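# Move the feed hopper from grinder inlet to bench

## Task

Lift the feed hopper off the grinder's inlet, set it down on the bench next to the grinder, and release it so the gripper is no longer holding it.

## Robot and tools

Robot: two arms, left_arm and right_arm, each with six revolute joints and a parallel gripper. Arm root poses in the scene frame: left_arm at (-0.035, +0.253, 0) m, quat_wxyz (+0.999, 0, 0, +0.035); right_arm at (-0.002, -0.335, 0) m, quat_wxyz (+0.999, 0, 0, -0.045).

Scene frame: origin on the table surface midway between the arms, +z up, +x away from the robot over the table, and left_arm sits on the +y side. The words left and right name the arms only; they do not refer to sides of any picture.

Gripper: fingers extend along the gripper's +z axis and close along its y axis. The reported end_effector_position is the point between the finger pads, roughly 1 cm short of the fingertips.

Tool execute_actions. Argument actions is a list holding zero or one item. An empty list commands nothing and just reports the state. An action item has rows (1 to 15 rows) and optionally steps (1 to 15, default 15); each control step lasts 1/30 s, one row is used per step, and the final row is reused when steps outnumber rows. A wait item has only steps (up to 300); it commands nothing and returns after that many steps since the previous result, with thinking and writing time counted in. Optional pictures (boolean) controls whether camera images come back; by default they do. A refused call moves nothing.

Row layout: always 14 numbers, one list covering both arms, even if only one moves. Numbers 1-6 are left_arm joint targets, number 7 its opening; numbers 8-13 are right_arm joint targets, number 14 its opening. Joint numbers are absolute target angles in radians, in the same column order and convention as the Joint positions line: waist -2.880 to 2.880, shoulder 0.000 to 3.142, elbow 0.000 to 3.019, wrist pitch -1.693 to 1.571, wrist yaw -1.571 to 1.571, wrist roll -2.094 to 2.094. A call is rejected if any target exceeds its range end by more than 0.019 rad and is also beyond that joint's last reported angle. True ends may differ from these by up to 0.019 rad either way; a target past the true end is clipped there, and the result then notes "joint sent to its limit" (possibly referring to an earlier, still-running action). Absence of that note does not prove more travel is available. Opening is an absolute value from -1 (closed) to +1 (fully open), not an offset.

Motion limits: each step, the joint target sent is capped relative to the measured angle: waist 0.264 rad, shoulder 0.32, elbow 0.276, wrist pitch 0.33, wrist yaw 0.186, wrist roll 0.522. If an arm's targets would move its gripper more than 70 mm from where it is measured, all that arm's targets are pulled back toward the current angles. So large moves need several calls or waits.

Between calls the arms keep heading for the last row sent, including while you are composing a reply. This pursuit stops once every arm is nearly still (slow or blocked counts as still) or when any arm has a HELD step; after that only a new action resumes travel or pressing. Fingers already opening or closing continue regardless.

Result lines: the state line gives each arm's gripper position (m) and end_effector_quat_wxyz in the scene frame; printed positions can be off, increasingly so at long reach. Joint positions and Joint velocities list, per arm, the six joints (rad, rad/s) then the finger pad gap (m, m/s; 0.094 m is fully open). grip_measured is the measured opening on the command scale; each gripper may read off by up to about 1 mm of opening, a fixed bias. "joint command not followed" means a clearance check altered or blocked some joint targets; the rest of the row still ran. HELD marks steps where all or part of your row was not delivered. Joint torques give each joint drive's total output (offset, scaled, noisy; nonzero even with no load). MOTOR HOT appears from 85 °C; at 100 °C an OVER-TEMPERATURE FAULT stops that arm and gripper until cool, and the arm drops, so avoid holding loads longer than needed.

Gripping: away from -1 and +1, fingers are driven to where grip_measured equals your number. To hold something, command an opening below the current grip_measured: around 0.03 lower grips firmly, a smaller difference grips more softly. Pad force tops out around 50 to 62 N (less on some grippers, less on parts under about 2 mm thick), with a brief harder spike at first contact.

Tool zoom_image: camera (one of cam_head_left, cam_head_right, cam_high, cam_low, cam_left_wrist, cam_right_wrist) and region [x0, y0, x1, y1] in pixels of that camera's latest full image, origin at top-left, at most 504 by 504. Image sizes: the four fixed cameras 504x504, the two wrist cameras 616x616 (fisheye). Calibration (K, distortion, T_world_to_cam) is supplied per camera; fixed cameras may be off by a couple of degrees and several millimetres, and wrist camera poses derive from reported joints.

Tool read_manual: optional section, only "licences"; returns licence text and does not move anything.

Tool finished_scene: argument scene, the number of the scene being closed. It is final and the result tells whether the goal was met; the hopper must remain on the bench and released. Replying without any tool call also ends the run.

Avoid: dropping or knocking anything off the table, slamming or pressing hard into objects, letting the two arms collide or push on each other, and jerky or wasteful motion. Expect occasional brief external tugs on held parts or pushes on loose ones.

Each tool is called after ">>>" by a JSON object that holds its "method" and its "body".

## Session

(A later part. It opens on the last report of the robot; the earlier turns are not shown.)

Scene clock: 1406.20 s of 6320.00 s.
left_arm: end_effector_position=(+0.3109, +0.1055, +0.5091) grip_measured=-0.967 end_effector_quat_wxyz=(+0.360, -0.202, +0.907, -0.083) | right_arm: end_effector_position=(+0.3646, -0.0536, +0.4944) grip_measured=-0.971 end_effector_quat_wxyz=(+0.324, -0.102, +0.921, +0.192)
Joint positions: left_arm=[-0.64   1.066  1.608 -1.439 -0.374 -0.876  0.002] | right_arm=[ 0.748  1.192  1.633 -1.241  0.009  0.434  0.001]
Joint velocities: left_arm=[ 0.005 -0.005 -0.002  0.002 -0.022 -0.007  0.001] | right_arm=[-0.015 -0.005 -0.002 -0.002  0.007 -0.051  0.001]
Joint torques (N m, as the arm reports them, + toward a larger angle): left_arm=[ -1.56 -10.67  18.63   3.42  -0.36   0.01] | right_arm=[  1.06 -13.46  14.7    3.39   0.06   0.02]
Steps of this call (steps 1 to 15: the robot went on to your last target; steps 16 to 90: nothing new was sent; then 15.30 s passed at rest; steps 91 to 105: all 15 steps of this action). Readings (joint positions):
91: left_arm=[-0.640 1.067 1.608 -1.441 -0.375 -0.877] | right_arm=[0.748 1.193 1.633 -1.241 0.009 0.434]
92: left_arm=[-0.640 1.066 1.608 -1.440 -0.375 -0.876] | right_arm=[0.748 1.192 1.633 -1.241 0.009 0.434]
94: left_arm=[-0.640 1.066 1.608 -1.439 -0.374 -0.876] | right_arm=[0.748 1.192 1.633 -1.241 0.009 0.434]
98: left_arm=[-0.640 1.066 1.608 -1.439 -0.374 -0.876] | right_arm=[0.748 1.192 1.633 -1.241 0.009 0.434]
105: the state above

>>> {"method": "execute_actions", "body": {"actions": [{"rows": [[-0.64,1.05,1.65,-1.43,-0.377,-0.877,-1,0.748,1.175,1.67,-1.23,0.012,0.436,-1],[-0.64,1.066,1.62,-1.44,-0.377,-0.877,-1,0.748,1.192,1.64,-1.241,0.012,0.436,-1]], "steps": 6}]}}

>>> {"method": "zoom_image", "body": {"camera": "cam_left_wrist", "region": [280, 250, 360, 320]}}

>>> {"method": "zoom_image", "body": {"camera": "cam_head_left", "region": [215, 170, 295, 250]}}

>>> {"method": "zoom_image", "body": {"camera": "cam_low", "region": [220, 190, 280, 240]}}

Scene clock: 1429.53 s of 6320.00 s.
left_arm: end_effector_position=(+0.3114, +0.1052, +0.5074) grip_measured=-0.967 end_effector_quat_wxyz=(+0.358, -0.201, +0.908, -0.081) | right_arm: end_effector_position=(+0.3650, -0.0533, +0.4926) grip_measured=-0.971 end_effector_quat_wxyz=(+0.322, -0.102, +0.922, +0.191)
Joint positions: left_arm=[-0.64   1.069  1.608 -1.442 -0.374 -0.876  0.002] | right_arm=[ 0.748  1.194  1.632 -1.242  0.009  0.434  0.001]
Joint velocities: left_arm=[-0.015  0.005 -0.007 -0.007  0.022  0.007 -0.   ] | right_arm=[-0.005 -0.015  0.007  0.017 -0.007 -0.022  0.   ]
Joint torques (N m, as the arm reports them, + toward a larger angle): left_arm=[-1.22 -6.42 11.12  1.44 -0.34  0.01] | right_arm=[ 0.61 -8.17  9.36  1.69  0.12 -0.05]
Steps of this call (steps 1 to 15: the robot went on to your last target; steps 16 to 90: nothing new was sent; then 20.13 s passed at rest; steps 91 to 96: all 6 steps of this action). Readings (joint positions):
91: left_arm=[-0.640 1.067 1.608 -1.440 -0.374 -0.876] | right_arm=[0.748 1.192 1.633 -1.241 0.009 0.434]
92: left_arm=[-0.640 1.069 1.608 -1.442 -0.374 -0.876] | right_arm=[0.748 1.194 1.632 -1.242 0.009 0.434]
94: left_arm=[-0.640 1.069 1.608 -1.442 -0.374 -0.876] | right_arm=[0.748 1.194 1.632 -1.242 0.009 0.434]
96: the state above
camera_calibration (this result's frames):
cam_left_wrist: T_world_to_cam=[[0.310293, -0.907966, 0.28163, -0.140672], [-0.937752, -0.340965, -0.0660667, 0.367754], [0.156012, -0.243599, -0.957246, 0.58647], [0, 0, 0, 1]] pos_world=[0.297015, 0.14053, 0.62531]
cam_right_wrist: T_world_to_cam=[[0.298015, -0.911225, -0.284353, -0.0192456], [-0.954561, -0.284676, -0.088164, 0.377785], [-0.000611388, 0.297707, -0.954657, 0.6086], [0, 0, 0, 1]] pos_world=[0.366726, -0.0911752, 0.608839]

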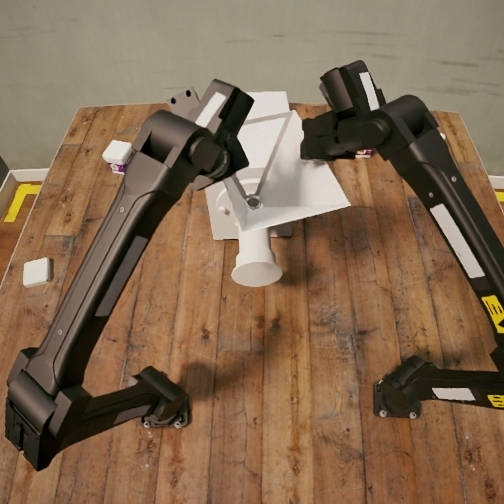

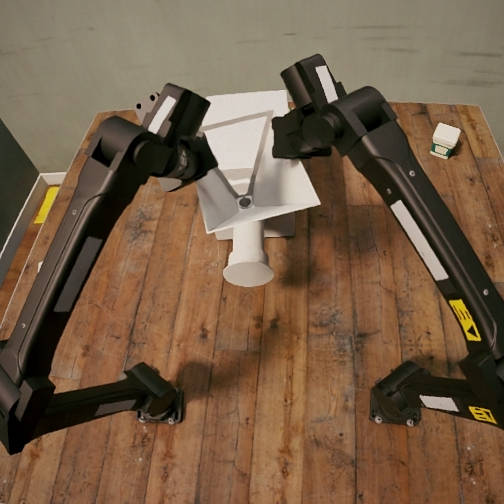

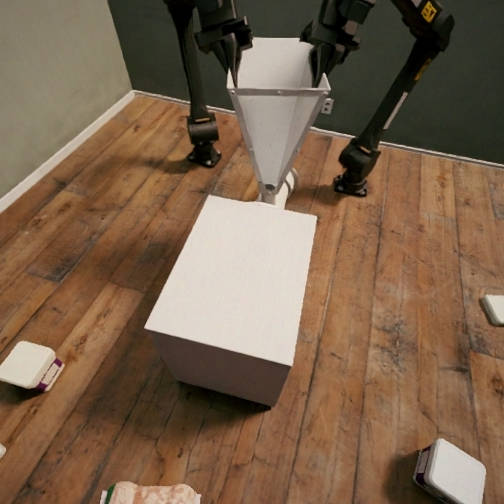

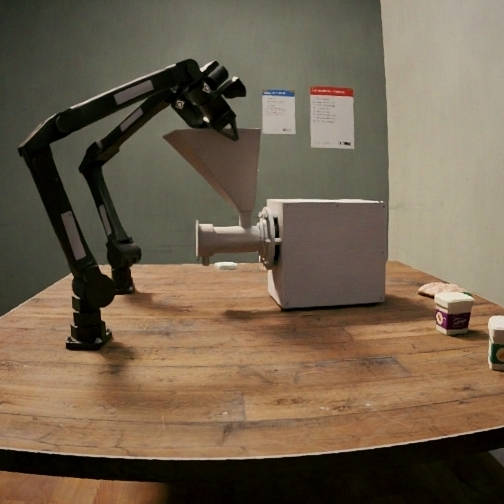

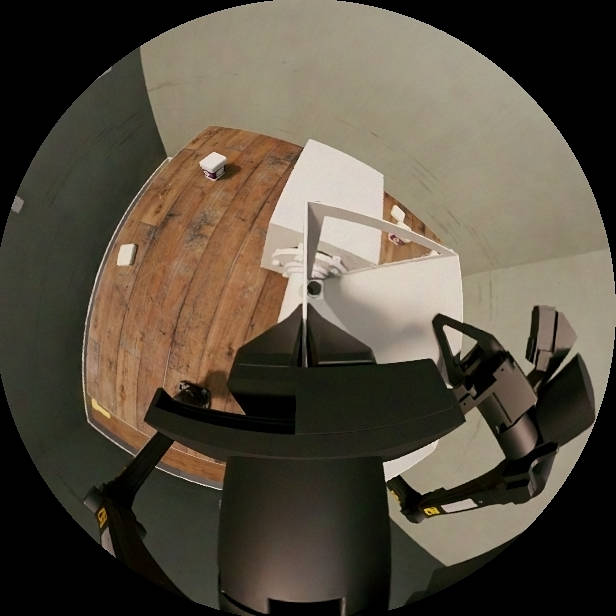

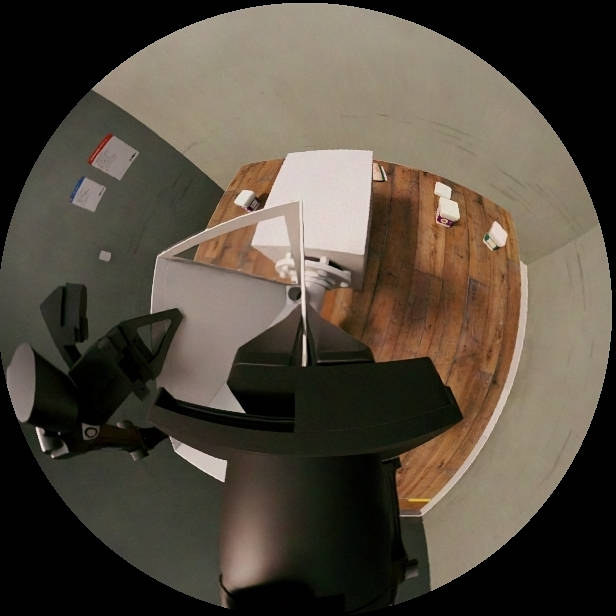

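Region (280, 250, 360, 320) of cam_left_wrist's 616x616 image, scaled by 6.300, with more detail than that image has; it fills the top 441 rows of this view, and the rest is white.

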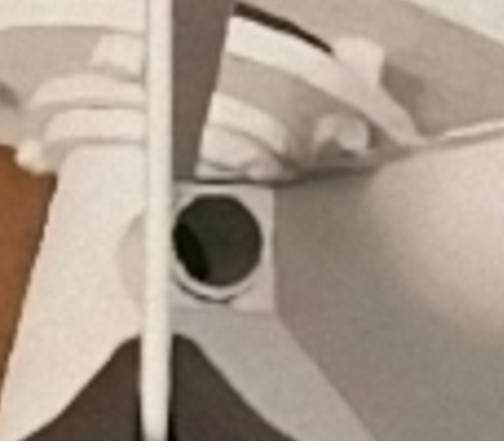

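Region (215, 170, 295, 250) of cam_head_left's 504x504 image, scaled by 6.300, with more detail than that image has.

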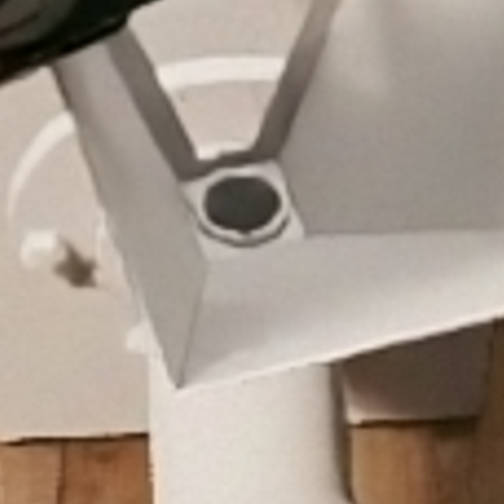

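Region (220, 190, 280, 240) of cam_low's 504x504 image, scaled by 8.400, with more detail than that image has.

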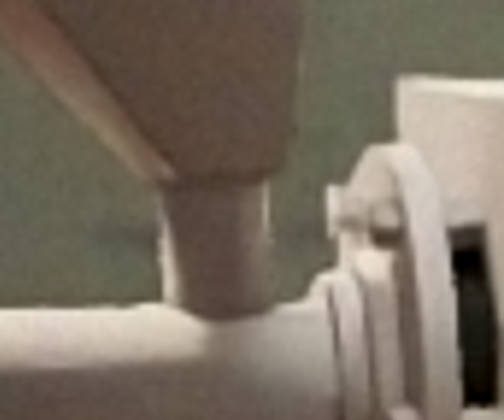

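>>> {"method": "execute_actions", "body": {"actions": [{"rows": [[-0.632,1.07,1.635,-1.444,-0.375,-0.877,-1,0.744,1.196,1.655,-1.243,0.01,0.435,-1],[-0.625,1.071,1.65,-1.446,-0.375,-0.877,-1,0.74,1.198,1.672,-1.244,0.01,0.435,-1],[-0.618,1.072,1.665,-1.448,-0.375,-0.877,-1,0.735,1.2,1.69,-1.245,0.01,0.435,-1],[-0.61,1.073,1.68,-1.45,-0.375,-0.877,-1,0.731,1.202,1.705,-1.245,0.01,0.435,-1]], "steps": 15}]}}

>>> {"method": "zoom_image", "body": {"camera": "cam_left_wrist", "region": [280, 250, 360, 320]}}

Scene clock: 1451.93 s of 6320.00 s.
left_arm: end_effector_position=(+0.3125, +0.1064, +0.5076) grip_measured=-0.967 end_effector_quat_wxyz=(+0.355, -0.202, +0.909, -0.081) | right_arm: end_effector_position=(+0.3649, -0.0530, +0.4929) grip_measured=-0.972 end_effector_quat_wxyz=(+0.321, -0.103, +0.922, +0.192)
Joint positions: left_arm=[-0.632  1.072  1.612 -1.446 -0.366 -0.872  0.002] | right_arm=[ 0.748  1.195  1.634 -1.244  0.006  0.434  0.001]
Joint velocities: left_arm=[-0.005 -0.015 -0.007 -0.002  0.066 -0.007 -0.   ] | right_arm=[-0.015 -0.024  0.002  0.012  0.022 -0.139  0.   ]
Joint torques (N m, as the arm reports them, + toward a larger angle): left_arm=[ 0.37 -6.3  16.38  1.13 -0.61 -0.02] | right_arm=[-1.2  -6.5  14.35  1.48  0.13  0.  ]
Steps of this call (steps 1 to 15: the robot went on to your last target; steps 16 to 90: nothing new was sent; then 18.90 s passed at rest; steps 91 to 105: all 15 steps of this action). Readings (joint positions):
91: left_arm=[-0.640 1.069 1.608 -1.443 -0.374 -0.876] | right_arm=[0.748 1.194 1.632 -1.242 0.009 0.434]
92: left_arm=[-0.639 1.069 1.608 -1.443 -0.374 -0.876] | right_arm=[0.748 1.194 1.632 -1.242 0.009 0.434]
94: left_arm=[-0.637 1.069 1.609 -1.444 -0.371 -0.876] | right_arm=[0.748 1.194 1.633 -1.242 0.007 0.434]
98: left_arm=[-0.632 1.072 1.612 -1.446 -0.366 -0.872] | right_arm=[0.748 1.195 1.634 -1.244 0.006 0.434]
105: the state above
camera_calibration (this result's frames):
cam_left_wrist: T_world_to_cam=[[0.311932, -0.907423, 0.28157, -0.140492], [-0.938032, -0.341228, -0.0605011, 0.366424], [0.15098, -0.24525, -0.957631, 0.588687], [0, 0, 0, 1]] pos_world=[0.298662, 0.141923, 0.625472]
cam_right_wrist: T_world_to_cam=[[0.299143, -0.910463, -0.285605, -0.0186088], [-0.954204, -0.286268, -0.0868581, 0.376961], [-0.00267868, 0.298509, -0.954403, 0.609519], [0, 0, 0, 1]] pos_world=[0.366897, -0.0909775, 0.609154]

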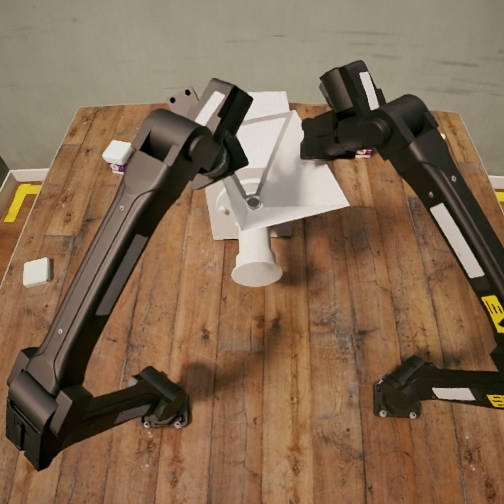

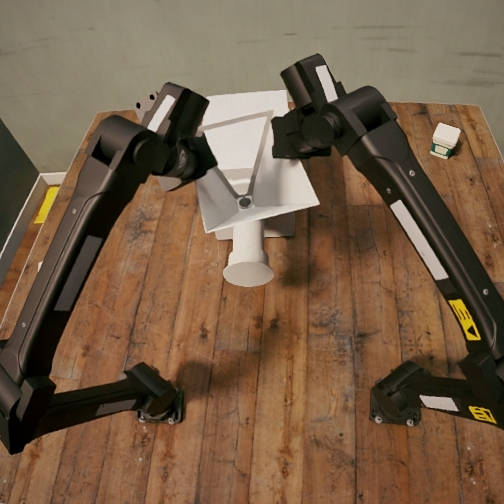

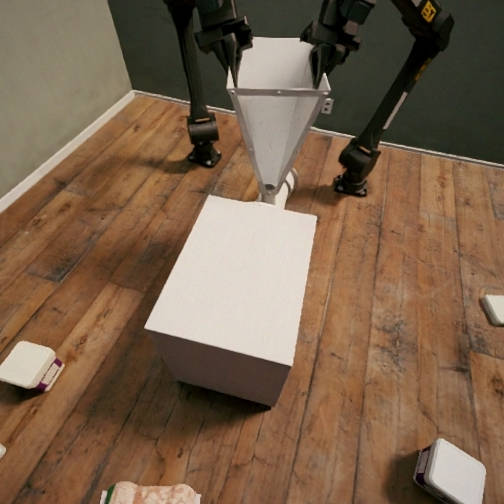

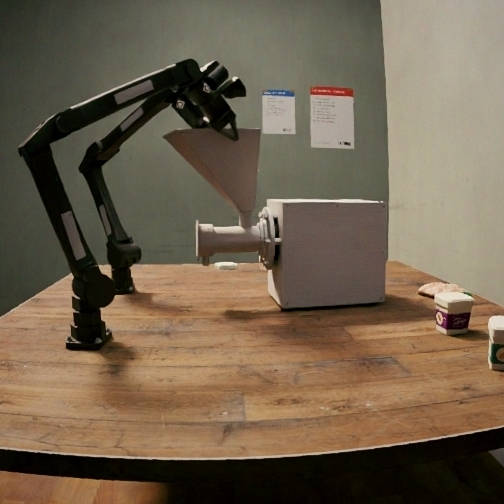

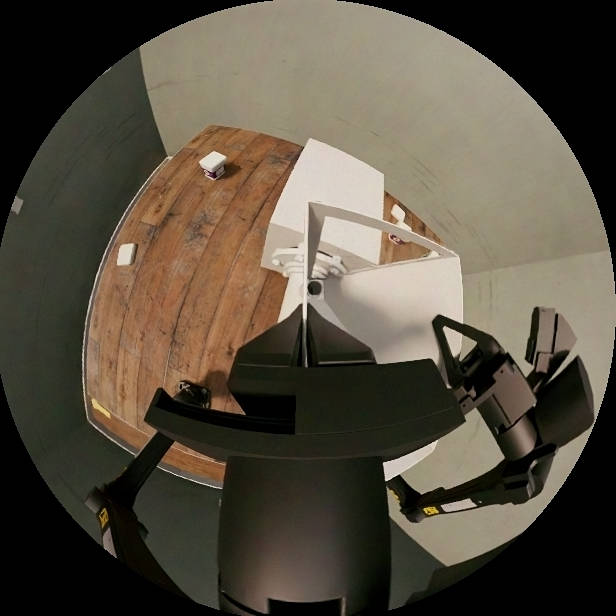

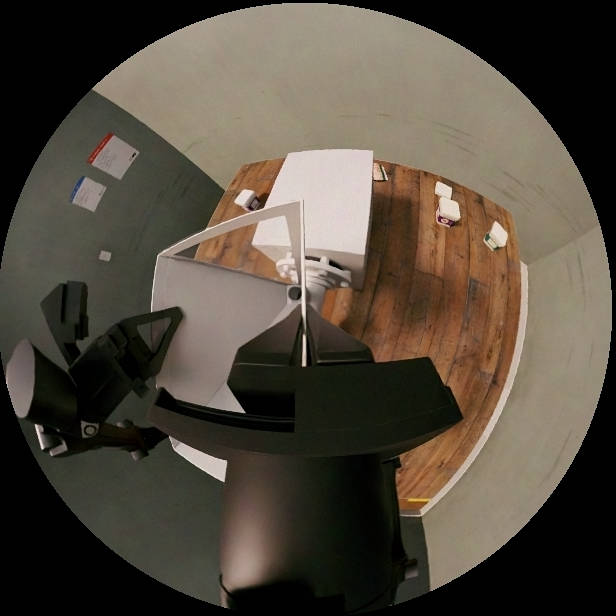

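Region (280, 250, 360, 320) of cam_left_wrist's 616x616 image, scaled by 6.300, with more detail than that image has; it fills the top 441 rows of this view, and the rest is white.

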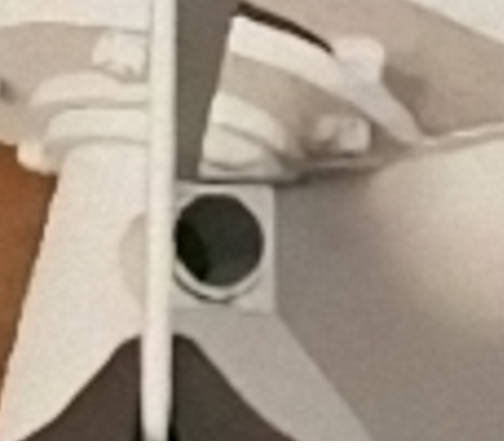

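>>> {"method": "execute_actions", "body": {"actions": [{"rows": [[-0.605,1.08,1.685,-1.45,-0.375,-0.877,-1,0.728,1.212,1.71,-1.247,0.01,0.435,-1],[-0.60,1.088,1.69,-1.452,-0.375,-0.877,-1,0.725,1.222,1.716,-1.249,0.01,0.435,-1],[-0.595,1.096,1.696,-1.454,-0.375,-0.877,-1,0.722,1.232,1.722,-1.251,0.01,0.435,-1],[-0.59,1.104,1.702,-1.456,-0.375,-0.877,-1,0.72,1.242,1.73,-1.253,0.01,0.435,-1]], "steps": 15}]}}

>>> {"method": "zoom_image", "body": {"camera": "cam_left_wrist", "region": [280, 250, 360, 320]}}

Scene clock: 1456.97 s of 6320.00 s.
left_arm: end_effector_position=(+0.3193, +0.1073, +0.5085) grip_measured=-0.967 end_effector_quat_wxyz=(+0.348, -0.206, +0.911, -0.077) | right_arm: end_effector_position=(+0.3716, -0.0520, +0.4932) grip_measured=-0.972 end_effector_quat_wxyz=(+0.311, -0.100, +0.926, +0.190)
Joint positions: left_arm=[-0.616  1.096  1.638 -1.462 -0.355 -0.869  0.002] | right_arm=[ 0.737  1.222  1.667 -1.269 -0.006  0.434  0.001]
Joint velocities: left_arm=[ 0.015 -0.005 -0.002 -0.007 -0.037 -0.037 -0.001] | right_arm=[-0.005  0.005  0.002 -0.002 -0.037 -0.095 -0.   ]
Joint torques (N m, as the arm reports them, + toward a larger angle): left_arm=[ 0.89 -5.9  16.03  1.55 -1.05 -0.05] | right_arm=[-0.41 -4.75 13.89  2.33  0.54  0.03]
Steps of this call (steps 1 to 15: the robot went on to your last target; steps 16 to 90: nothing new was sent; then 1.53 s passed at rest; steps 91 to 105: all 15 steps of this action). Readings (joint positions):
91: left_arm=[-0.632 1.073 1.613 -1.447 -0.366 -0.872] | right_arm=[0.748 1.196 1.635 -1.244 0.006 0.434]
92: left_arm=[-0.631 1.074 1.615 -1.448 -0.365 -0.872] | right_arm=[0.747 1.198 1.637 -1.246 0.006 0.434]
94: left_arm=[-0.625 1.082 1.623 -1.453 -0.361 -0.872] | right_arm=[0.744 1.208 1.649 -1.254 0.003 0.434]
98: left_arm=[-0.616 1.095 1.638 -1.461 -0.356 -0.869] | right_arm=[0.737 1.222 1.667 -1.268 -0.005 0.434]
105: the state above
camera_calibration (this result's frames):
cam_left_wrist: T_world_to_cam=[[0.323148, -0.905592, 0.274733, -0.142333], [-0.936355, -0.348043, -0.0458777, 0.365952], [0.137165, -0.242423, -0.960425, 0.594313], [0, 0, 0, 1]] pos_world=[0.307137, 0.142546, 0.626686]
cam_right_wrist: T_world_to_cam=[[0.290014, -0.913001, -0.286916, -0.0157359], [-0.956769, -0.2835, -0.0649671, 0.37399], [-0.0220257, 0.293354, -0.95575, 0.617055], [0, 0, 0, 1]] pos_world=[0.375977, -0.0893558, 0.609533]

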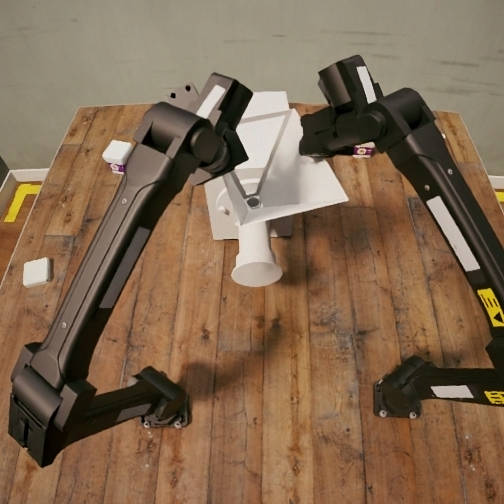

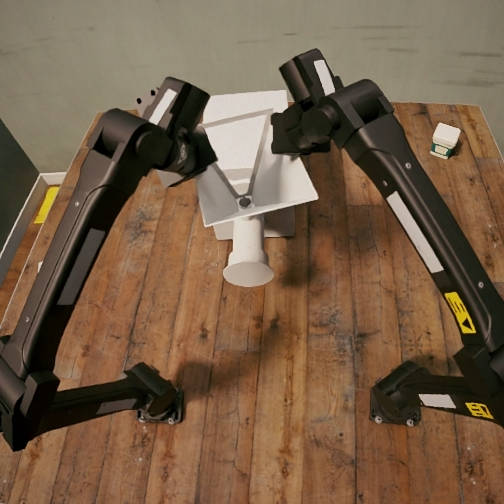

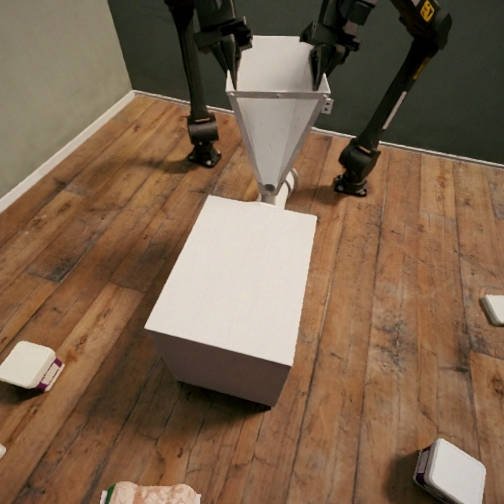

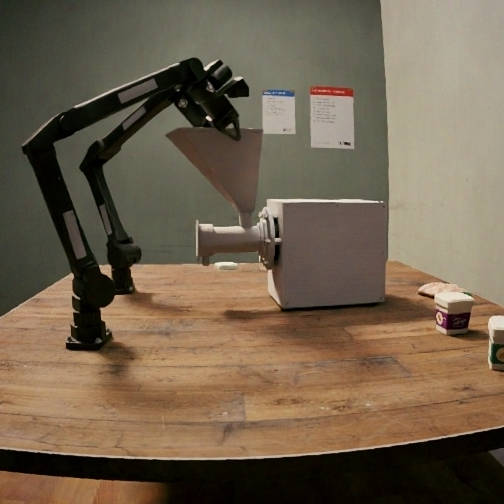

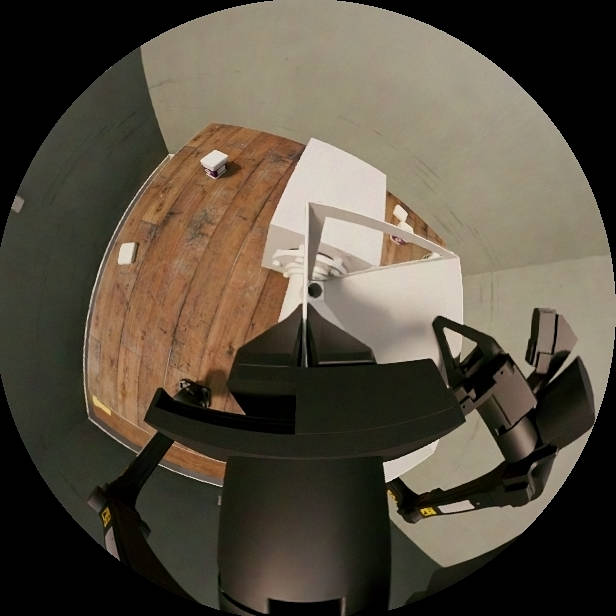

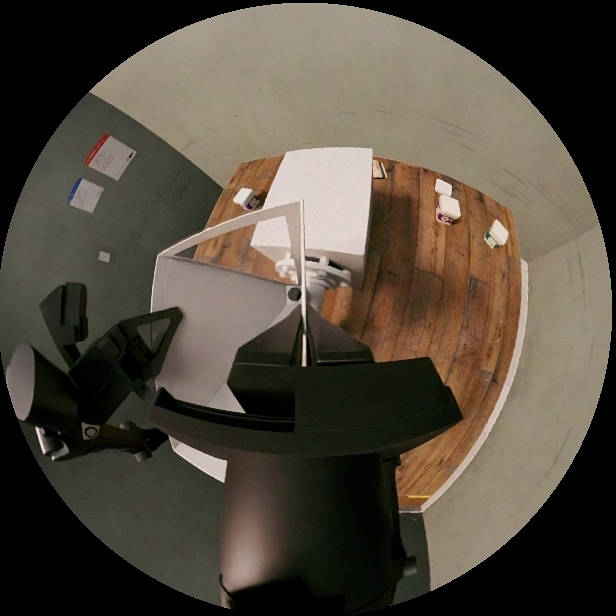

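Region (280, 250, 360, 320) of cam_left_wrist's 616x616 image, scaled by 6.300, with more detail than that image has; it fills the top 441 rows of this view, and the rest is white.

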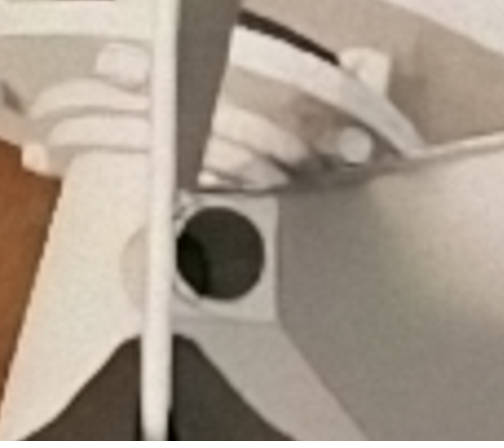

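>>> {"method": "execute_actions", "body": {"actions": [{"rows": [[-0.6,1.098,1.706,-1.454,-0.37,-0.872,-1,0.722,1.232,1.732,-1.253,0.005,0.435,-1],[-0.61,1.09,1.71,-1.45,-0.365,-0.872,-1,0.724,1.222,1.734,-1.251,0.003,0.435,-1],[-0.618,1.082,1.715,-1.446,-0.362,-0.872,-1,0.726,1.212,1.736,-1.249,0.002,0.435,-1],[-0.622,1.074,1.72,-1.442,-0.362,-0.872,-1,0.727,1.203,1.738,-1.247,0.002,0.435,-1],[-0.622,1.066,1.725,-1.438,-0.362,-0.872,-1,0.727,1.194,1.74,-1.245,0.002,0.435,-1],[-0.622,1.059,1.729,-1.434,-0.362,-0.872,-1,0.727,1.185,1.742,-1.242,0.002,0.435,-1],[-0.622,1.052,1.732,-1.431,-0.362,-0.872,-1,0.727,1.177,1.744,-1.24,0.002,0.435,-1]], "steps": 15}]}}

>>> {"method": "zoom_image", "body": {"camera": "cam_left_wrist", "region": [280, 250, 360, 320]}}

Scene clock: 1464.40 s of 6320.00 s.
left_arm: end_effector_position=(+0.3177, +0.1070, +0.5103) grip_measured=-0.967 end_effector_quat_wxyz=(+0.349, -0.203, +0.912, -0.081) | right_arm: end_effector_position=(+0.3702, -0.0527, +0.4950) grip_measured=-0.972 end_effector_quat_wxyz=(+0.312, -0.100, +0.925, +0.191)
Joint positions: left_arm=[-0.616  1.092  1.64  -1.462 -0.35  -0.864  0.002] | right_arm=[ 0.737  1.218  1.667 -1.269 -0.008  0.434  0.001]
Joint velocities: left_arm=[ 0.005 -0.005 -0.002 -0.002 -0.051  0.051  0.001] | right_arm=[ 0.024 -0.005  0.012 -0.012 -0.037  0.007 -0.   ]
Joint torques (N m, as the arm reports them, + toward a larger angle): left_arm=[-2.02 -9.35 18.7   2.71 -0.75 -0.05] | right_arm=[ -0.39 -11.76  14.91   2.36   0.27   0.06]
Steps of this call (steps 1 to 15: the robot went on to your last target; steps 16 to 90: nothing new was sent; then 3.93 s passed at rest; steps 91 to 105: all 15 steps of this action). Readings (joint positions):
91: left_arm=[-0.616 1.096 1.639 -1.462 -0.354 -0.868] | right_arm=[0.737 1.222 1.667 -1.269 -0.006 0.434]
92: left_arm=[-0.616 1.096 1.639 -1.462 -0.353 -0.868] | right_arm=[0.737 1.222 1.667 -1.269 -0.006 0.434]
94: left_arm=[-0.616 1.095 1.640 -1.462 -0.352 -0.867] | right_arm=[0.737 1.222 1.667 -1.269 -0.006 0.434]
98: left_arm=[-0.616 1.093 1.640 -1.462 -0.350 -0.866] | right_arm=[0.737 1.219 1.667 -1.269 -0.007 0.434]
105: the state above
camera_calibration (this result's frames):
cam_left_wrist: T_world_to_cam=[[0.315945, -0.90692, 0.278703, -0.142151], [-0.93876, -0.341391, -0.0467107, 0.364912], [0.137509, -0.246877, -0.959241, 0.595965], [0, 0, 0, 1]] pos_world=[0.305526, 0.142788, 0.628337]
cam_right_wrist: T_world_to_cam=[[0.29192, -0.911573, -0.289511, -0.0147353], [-0.956233, -0.284499, -0.0683993, 0.374019], [-0.0200146, 0.296808, -0.954728, 0.617937], [0, 0, 0, 1]] pos_world=[0.374318, -0.0904328, 0.611278]

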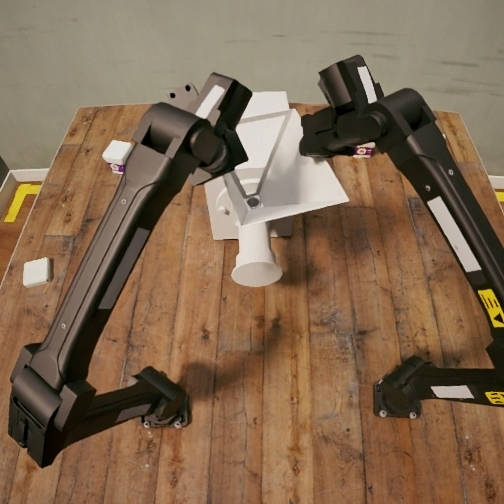

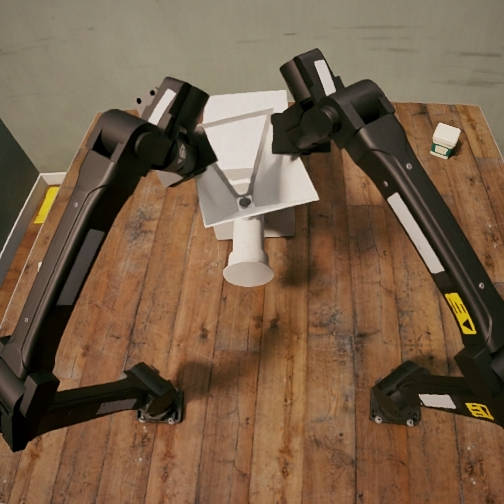

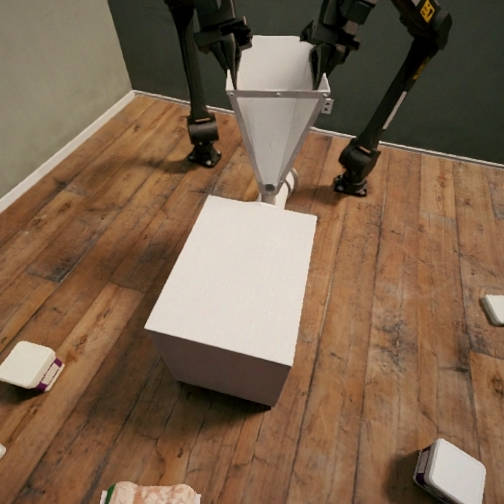

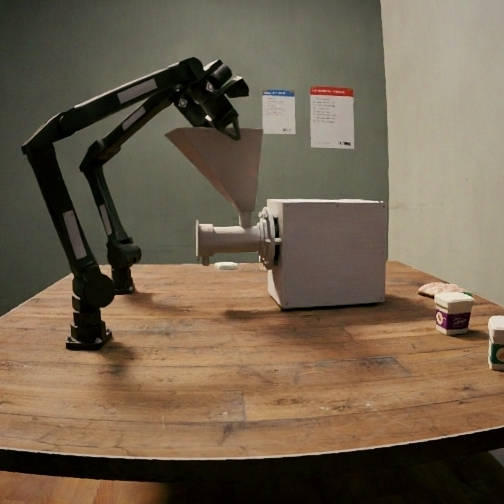

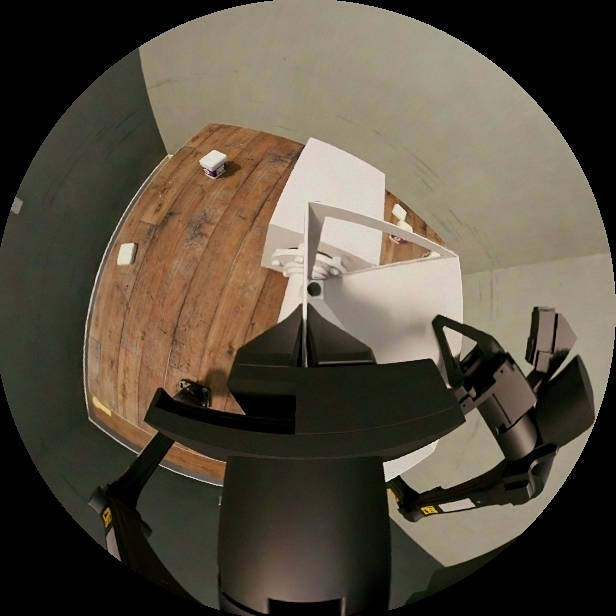

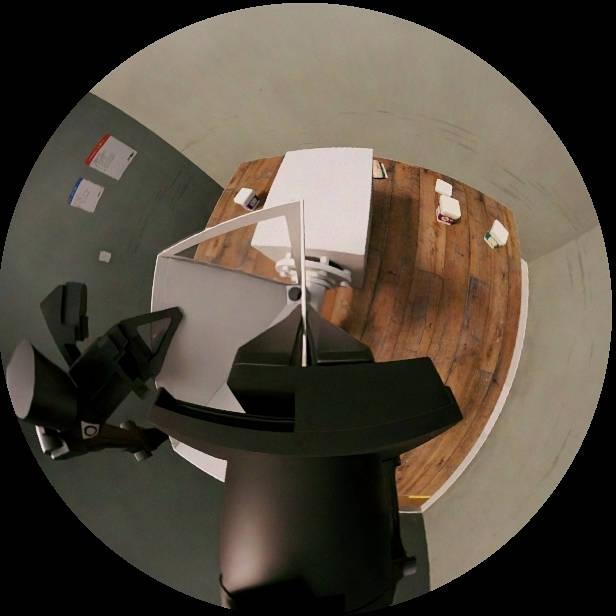

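Region (280, 250, 360, 320) of cam_left_wrist's 616x616 image, scaled by 6.300, with more detail than that image has; it fills the top 441 rows of this view, and the rest is white.

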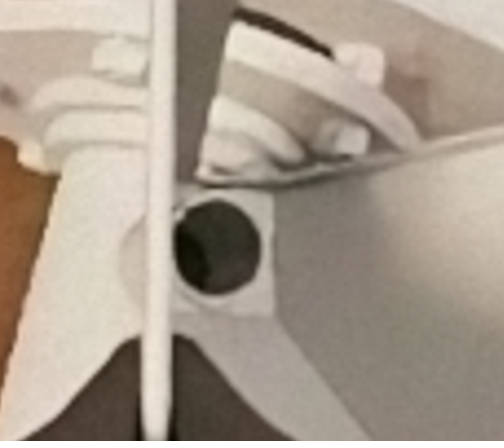

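>>> {"method": "execute_actions", "body": {"actions": [{"rows": [[-0.63,1.05,1.732,-1.431,-0.36,-0.875,-1,0.725,1.176,1.746,-1.24,-0.015,0.425,-1],[-0.635,1.05,1.732,-1.431,-0.367,-0.884,-1,0.722,1.178,1.748,-1.24,-0.022,0.416,-1],[-0.64,1.05,1.732,-1.431,-0.374,-0.893,-1,0.719,1.18,1.749,-1.24,-0.029,0.407,-1],[-0.645,1.05,1.732,-1.431,-0.381,-0.902,-1,0.716,1.181,1.75,-1.24,-0.036,0.398,-1],[-0.65,1.05,1.732,-1.431,-0.388,-0.911,-1,0.713,1.183,1.752,-1.24,-0.043,0.389,-1],[-0.655,1.05,1.732,-1.431,-0.395,-0.92,-1,0.71,1.185,1.753,-1.24,-0.05,0.38,-1],[-0.66,1.05,1.732,-1.431,-0.402,-0.929,-1,0.708,1.186,1.754,-1.24,-0.057,0.371,-1],[-0.665,1.05,1.732,-1.431,-0.409,-0.938,-1,0.705,1.188,1.756,-1.24,-0.064,0.362,-1],[-0.67,1.05,1.732,-1.431,-0.416,-0.947,-1,0.702,1.19,1.757,-1.24,-0.071,0.353,-1],[-0.675,1.05,1.732,-1.431,-0.425,-0.96,-1,0.70,1.192,1.758,-1.24,-0.078,0.342,-1]], "steps": 15}], "pictures": false}}

Scene clock: 1539.97 s of 6320.00 s.
left_arm: end_effector_position=(+0.3125, +0.1016, +0.5146) grip_measured=-0.967 end_effector_quat_wxyz=(+0.363, -0.217, +0.903, -0.077) | right_arm: end_effector_position=(+0.3719, -0.0555, +0.4979) grip_measured=-0.972 end_effector_quat_wxyz=(+0.310, -0.129, +0.920, +0.203)
Joint positions: left_arm=[-0.662  1.088  1.64  -1.464 -0.411 -0.922  0.002] | right_arm=[ 0.706  1.217  1.67  -1.268 -0.071  0.366  0.001]
Joint velocities: left_arm=[-0.015  0.015 -0.002  0.002 -0.007  0.007 -0.   ] | right_arm=[-0.024  0.005 -0.007  0.022 -0.007 -0.007 -0.   ]
Joint torques (N m, as the arm reports them, + toward a larger angle): left_arm=[-2.84 -9.46 18.7   2.61 -0.85 -0.3 ] | right_arm=[ -0.06 -10.04  15.66   2.53  -0.25  -0.17]
MOTOR HOT: a motor of the left arm reached 85 °C. Now the hottest motor of the left arm, joint 3 (elbow), reports 87 °C. The temperature limit of the motors' drives, at which the controller stops that arm, is 100 °C. To cool a motor, set the load down, stop pushing, or move to a pose that needs little force.
Steps of this call (steps 1 to 15: the robot went on to your last target; steps 16 to 90: nothing new was sent; then 72.07 s passed at rest; steps 91 to 105: all 15 steps of this action). Readings (joint positions):
91: left_arm=[-0.617 1.092 1.640 -1.462 -0.350 -0.864] | right_arm=[0.737 1.218 1.667 -1.269 -0.011 0.433]
92: left_arm=[-0.618 1.091 1.640 -1.462 -0.351 -0.864] | right_arm=[0.735 1.218 1.667 -1.269 -0.014 0.431]
94: left_arm=[-0.624 1.090 1.640 -1.462 -0.359 -0.868] | right_arm=[0.732 1.218 1.667 -1.269 -0.024 0.423]
98: left_arm=[-0.644 1.089 1.640 -1.462 -0.386 -0.890] | right_arm=[0.717 1.217 1.669 -1.269 -0.049 0.398]
105: the state above

>>> {"method": "execute_actions", "body": {"actions": [{"rows": [[-0.655,1.047,1.732,-1.433,-0.405,-0.915,-1,0.712,1.18,1.752,-1.24,-0.065,0.375,-1],[-0.648,1.047,1.732,-1.433,-0.397,-0.905,-1,0.717,1.178,1.752,-1.24,-0.058,0.385,-1],[-0.641,1.047,1.732,-1.433,-0.389,-0.895,-1,0.722,1.176,1.75,-1.24,-0.051,0.395,-1],[-0.634,1.047,1.732,-1.433,-0.381,-0.885,-1,0.727,1.174,1.75,-1.24,-0.044,0.405,-1],[-0.627,1.047,1.732,-1.433,-0.373,-0.875,-1,0.732,1.172,1.748,-1.24,-0.037,0.415,-1],[-0.62,1.047,1.732,-1.433,-0.365,-0.865,-1,0.737,1.17,1.748,-1.24,-0.03,0.425,-1],[-0.613,1.047,1.732,-1.433,-0.357,-0.855,-1,0.742,1.17,1.746,-1.24,-0.02,0.435,-1],[-0.606,1.047,1.732,-1.433,-0.349,-0.845,-1,0.747,1.17,1.746,-1.24,-0.01,0.445,-1],[-0.60,1.047,1.732,-1.433,-0.341,-0.835,-1,0.75,1.17,1.746,-1.24,0.0,0.455,-1]], "steps": 13}]}}

Scene clock: 1546.43 s of 6320.00 s.
left_arm: end_effector_position=(+0.3152, +0.1081, +0.5141) grip_measured=-0.967 end_effector_quat_wxyz=(+0.350, -0.196, +0.912, -0.085) | right_arm: end_effector_position=(+0.3670, -0.0514, +0.4998) grip_measured=-0.972 end_effector_quat_wxyz=(+0.316, -0.105, +0.922, +0.195)
Joint positions: left_arm=[-0.613  1.085  1.644 -1.462 -0.338 -0.848  0.002] | right_arm=[ 0.742  1.213  1.67  -1.267 -0.009  0.429  0.001]
Joint velocities: left_arm=[-0.015  0.005 -0.012  0.012  0.022  0.051 -0.001] | right_arm=[-0.005 -0.015  0.002 -0.012  0.022  0.051 -0.001]
Joint torques (N m, as the arm reports them, + toward a larger angle): left_arm=[-1.06 -9.14 18.09  2.51 -0.35  0.04] | right_arm=[  0.05 -10.04  14.9    2.55   0.3    0.18]
MOTOR HOT: still on. Now the hottest motor of the left arm, joint 3 (elbow), reports 87 °C; a drive's own limit is 100 °C.
Steps of this call (steps 1 to 15: the robot went on to your last target; steps 16 to 90: nothing new was sent; then 3.03 s passed at rest; steps 91 to 103: all 13 steps of this action). Readings (joint positions):
91: left_arm=[-0.662 1.087 1.640 -1.464 -0.408 -0.922] | right_arm=[0.706 1.217 1.670 -1.267 -0.071 0.366]
92: left_arm=[-0.661 1.087 1.640 -1.464 -0.404 -0.918] | right_arm=[0.706 1.217 1.670 -1.267 -0.069 0.368]
94: left_arm=[-0.654 1.087 1.640 -1.464 -0.392 -0.908] | right_arm=[0.709 1.216 1.670 -1.267 -0.062 0.375]
98: left_arm=[-0.629 1.085 1.642 -1.464 -0.359 -0.877] | right_arm=[0.730 1.214 1.670 -1.267 -0.029 0.403]
103: the state above
camera_calibration (this result's frames):
cam_left_wrist: T_world_to_cam=[[0.300641, -0.911032, 0.282197, -0.137987], [-0.943681, -0.327005, -0.0503284, 0.364927], [0.138131, -0.251173, -0.958035, 0.599848], [0, 0, 0, 1]] pos_world=[0.303002, 0.144288, 0.631981]
cam_right_wrist: T_world_to_cam=[[0.304027, -0.907083, -0.291148, -0.0146821], [-0.952569, -0.293761, -0.079482, 0.375362], [-0.0134312, 0.301503, -0.95337, 0.619185], [0, 0, 0, 1]] pos_world=[0.370338, -0.0897377, 0.615873]

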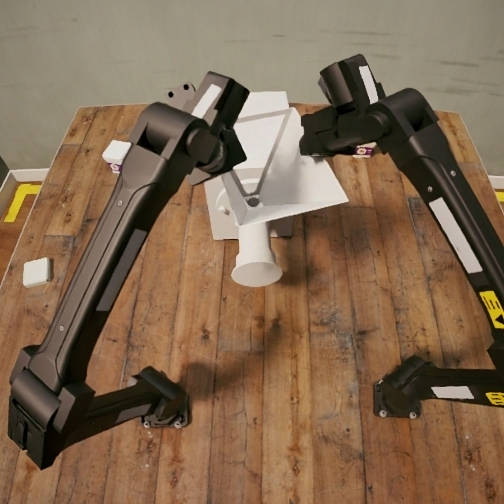

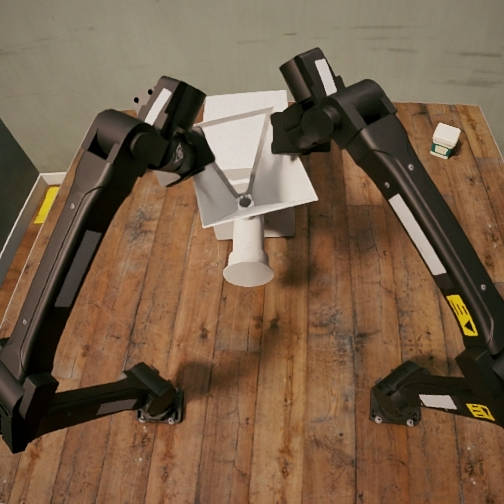

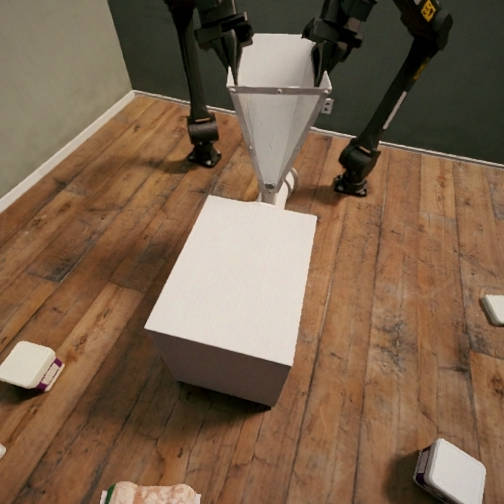

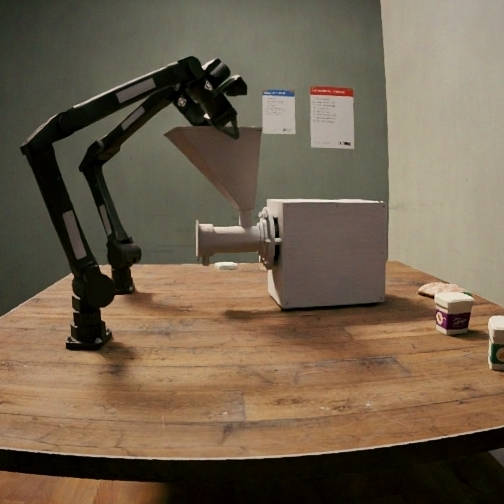

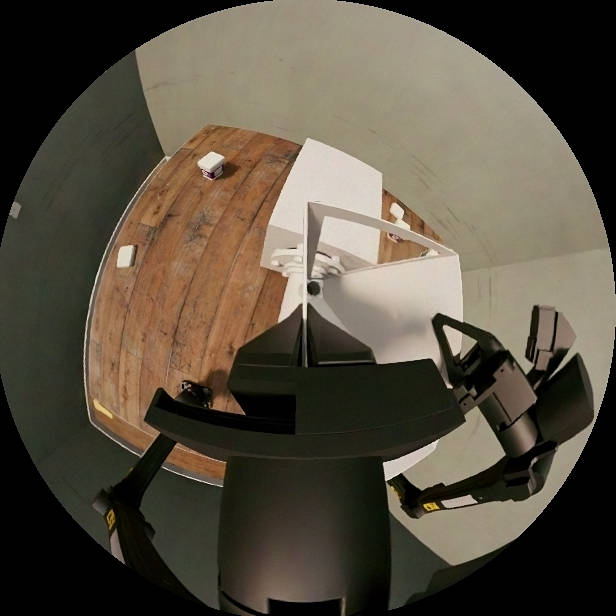

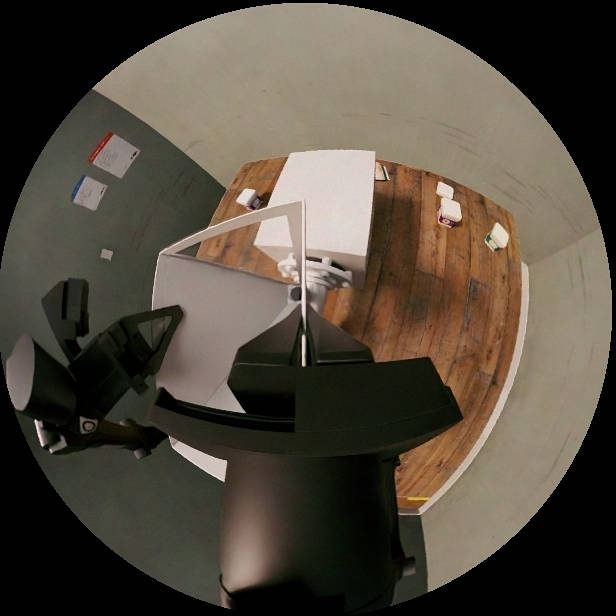

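>>> {"method": "execute_actions", "body": {"actions": [{"rows": [[-0.61,1.04,1.728,-1.428,-0.34,-0.848,-1,0.75,1.165,1.742,-1.235,-0.009,0.43,-1],[-0.618,1.03,1.722,-1.42,-0.342,-0.85,-1,0.751,1.156,1.738,-1.228,-0.009,0.43,-1],[-0.624,1.02,1.718,-1.414,-0.344,-0.852,-1,0.752,1.148,1.734,-1.22,-0.009,0.43,-1],[-0.629,1.014,1.716,-1.41,-0.346,-0.854,-1,0.753,1.142,1.731,-1.216,-0.009,0.43,-1],[-0.633,1.009,1.716,-1.407,-0.346,-0.854,-1,0.754,1.138,1.731,-1.213,-0.008,0.43,-1],[-0.637,1.004,1.716,-1.404,-0.346,-0.854,-1,0.755,1.134,1.731,-1.21,-0.008,0.43,-1],[-0.641,0.999,1.716,-1.401,-0.346,-0.854,-1,0.755,1.13,1.731,-1.207,-0.008,0.43,-1],[-0.645,0.994,1.716,-1.398,-0.346,-0.854,-1,0.756,1.126,1.731,-1.204,-0.008,0.43,-1],[-0.648,0.989,1.716,-1.395,-0.346,-0.854,-1,0.757,1.122,1.731,-1.202,-0.008,0.43,-1],[-0.65,0.985,1.716,-1.393,-0.346,-0.854,-1,0.757,1.118,1.731,-1.2,-0.008,0.43,-1]], "steps": 15}], "pictures": false}}

Scene clock: 1557.27 s of 6320.00 s.
left_arm: end_effector_position=(+0.3063, +0.1066, +0.5277) grip_measured=-0.967 end_effector_quat_wxyz=(+0.369, -0.186, +0.905, -0.099) | right_arm: end_effector_position=(+0.3581, -0.0535, +0.5141) grip_measured=-0.972 end_effector_quat_wxyz=(+0.333, -0.112, +0.914, +0.203)
Joint positions: left_arm=[-0.632  1.056  1.644 -1.442 -0.347 -0.836  0.002] | right_arm=[ 0.752  1.185  1.67  -1.255 -0.005  0.42   0.001]
Joint velocities: left_arm=[ 0.005  0.005 -0.007  0.007  0.007  0.022  0.   ] | right_arm=[-0.015  0.015 -0.002  0.007  0.007 -0.037 -0.   ]
Joint torques (N m, as the arm reports them, + toward a larger angle): left_arm=[ -3.19 -10.56  16.69   3.58  -0.22  -0.13] | right_arm=[  1.18 -12.47  13.23   3.43  -0.13   0.07]
MOTOR HOT: still on. Now the hottest motor of the left arm, joint 3 (elbow), reports 88 °C; a drive's own limit is 100 °C.
Steps of this call (steps 1 to 15: the robot went on to your last target; steps 16 to 90: nothing new was sent; then 7.33 s passed at rest; steps 91 to 105: all 15 steps of this action). Readings (joint positions):
91: left_arm=[-0.613 1.084 1.644 -1.460 -0.338 -0.844] | right_arm=[0.742 1.212 1.670 -1.267 -0.008 0.431]
92: left_arm=[-0.613 1.083 1.644 -1.459 -0.338 -0.844] | right_arm=[0.742 1.211 1.670 -1.267 -0.008 0.431]
94: left_arm=[-0.614 1.079 1.644 -1.455 -0.337 -0.843] | right_arm=[0.743 1.207 1.670 -1.265 -0.009 0.431]
98: left_arm=[-0.629 1.060 1.644 -1.444 -0.343 -0.837] | right_arm=[0.749 1.189 1.670 -1.258 -0.009 0.424]
105: the state above


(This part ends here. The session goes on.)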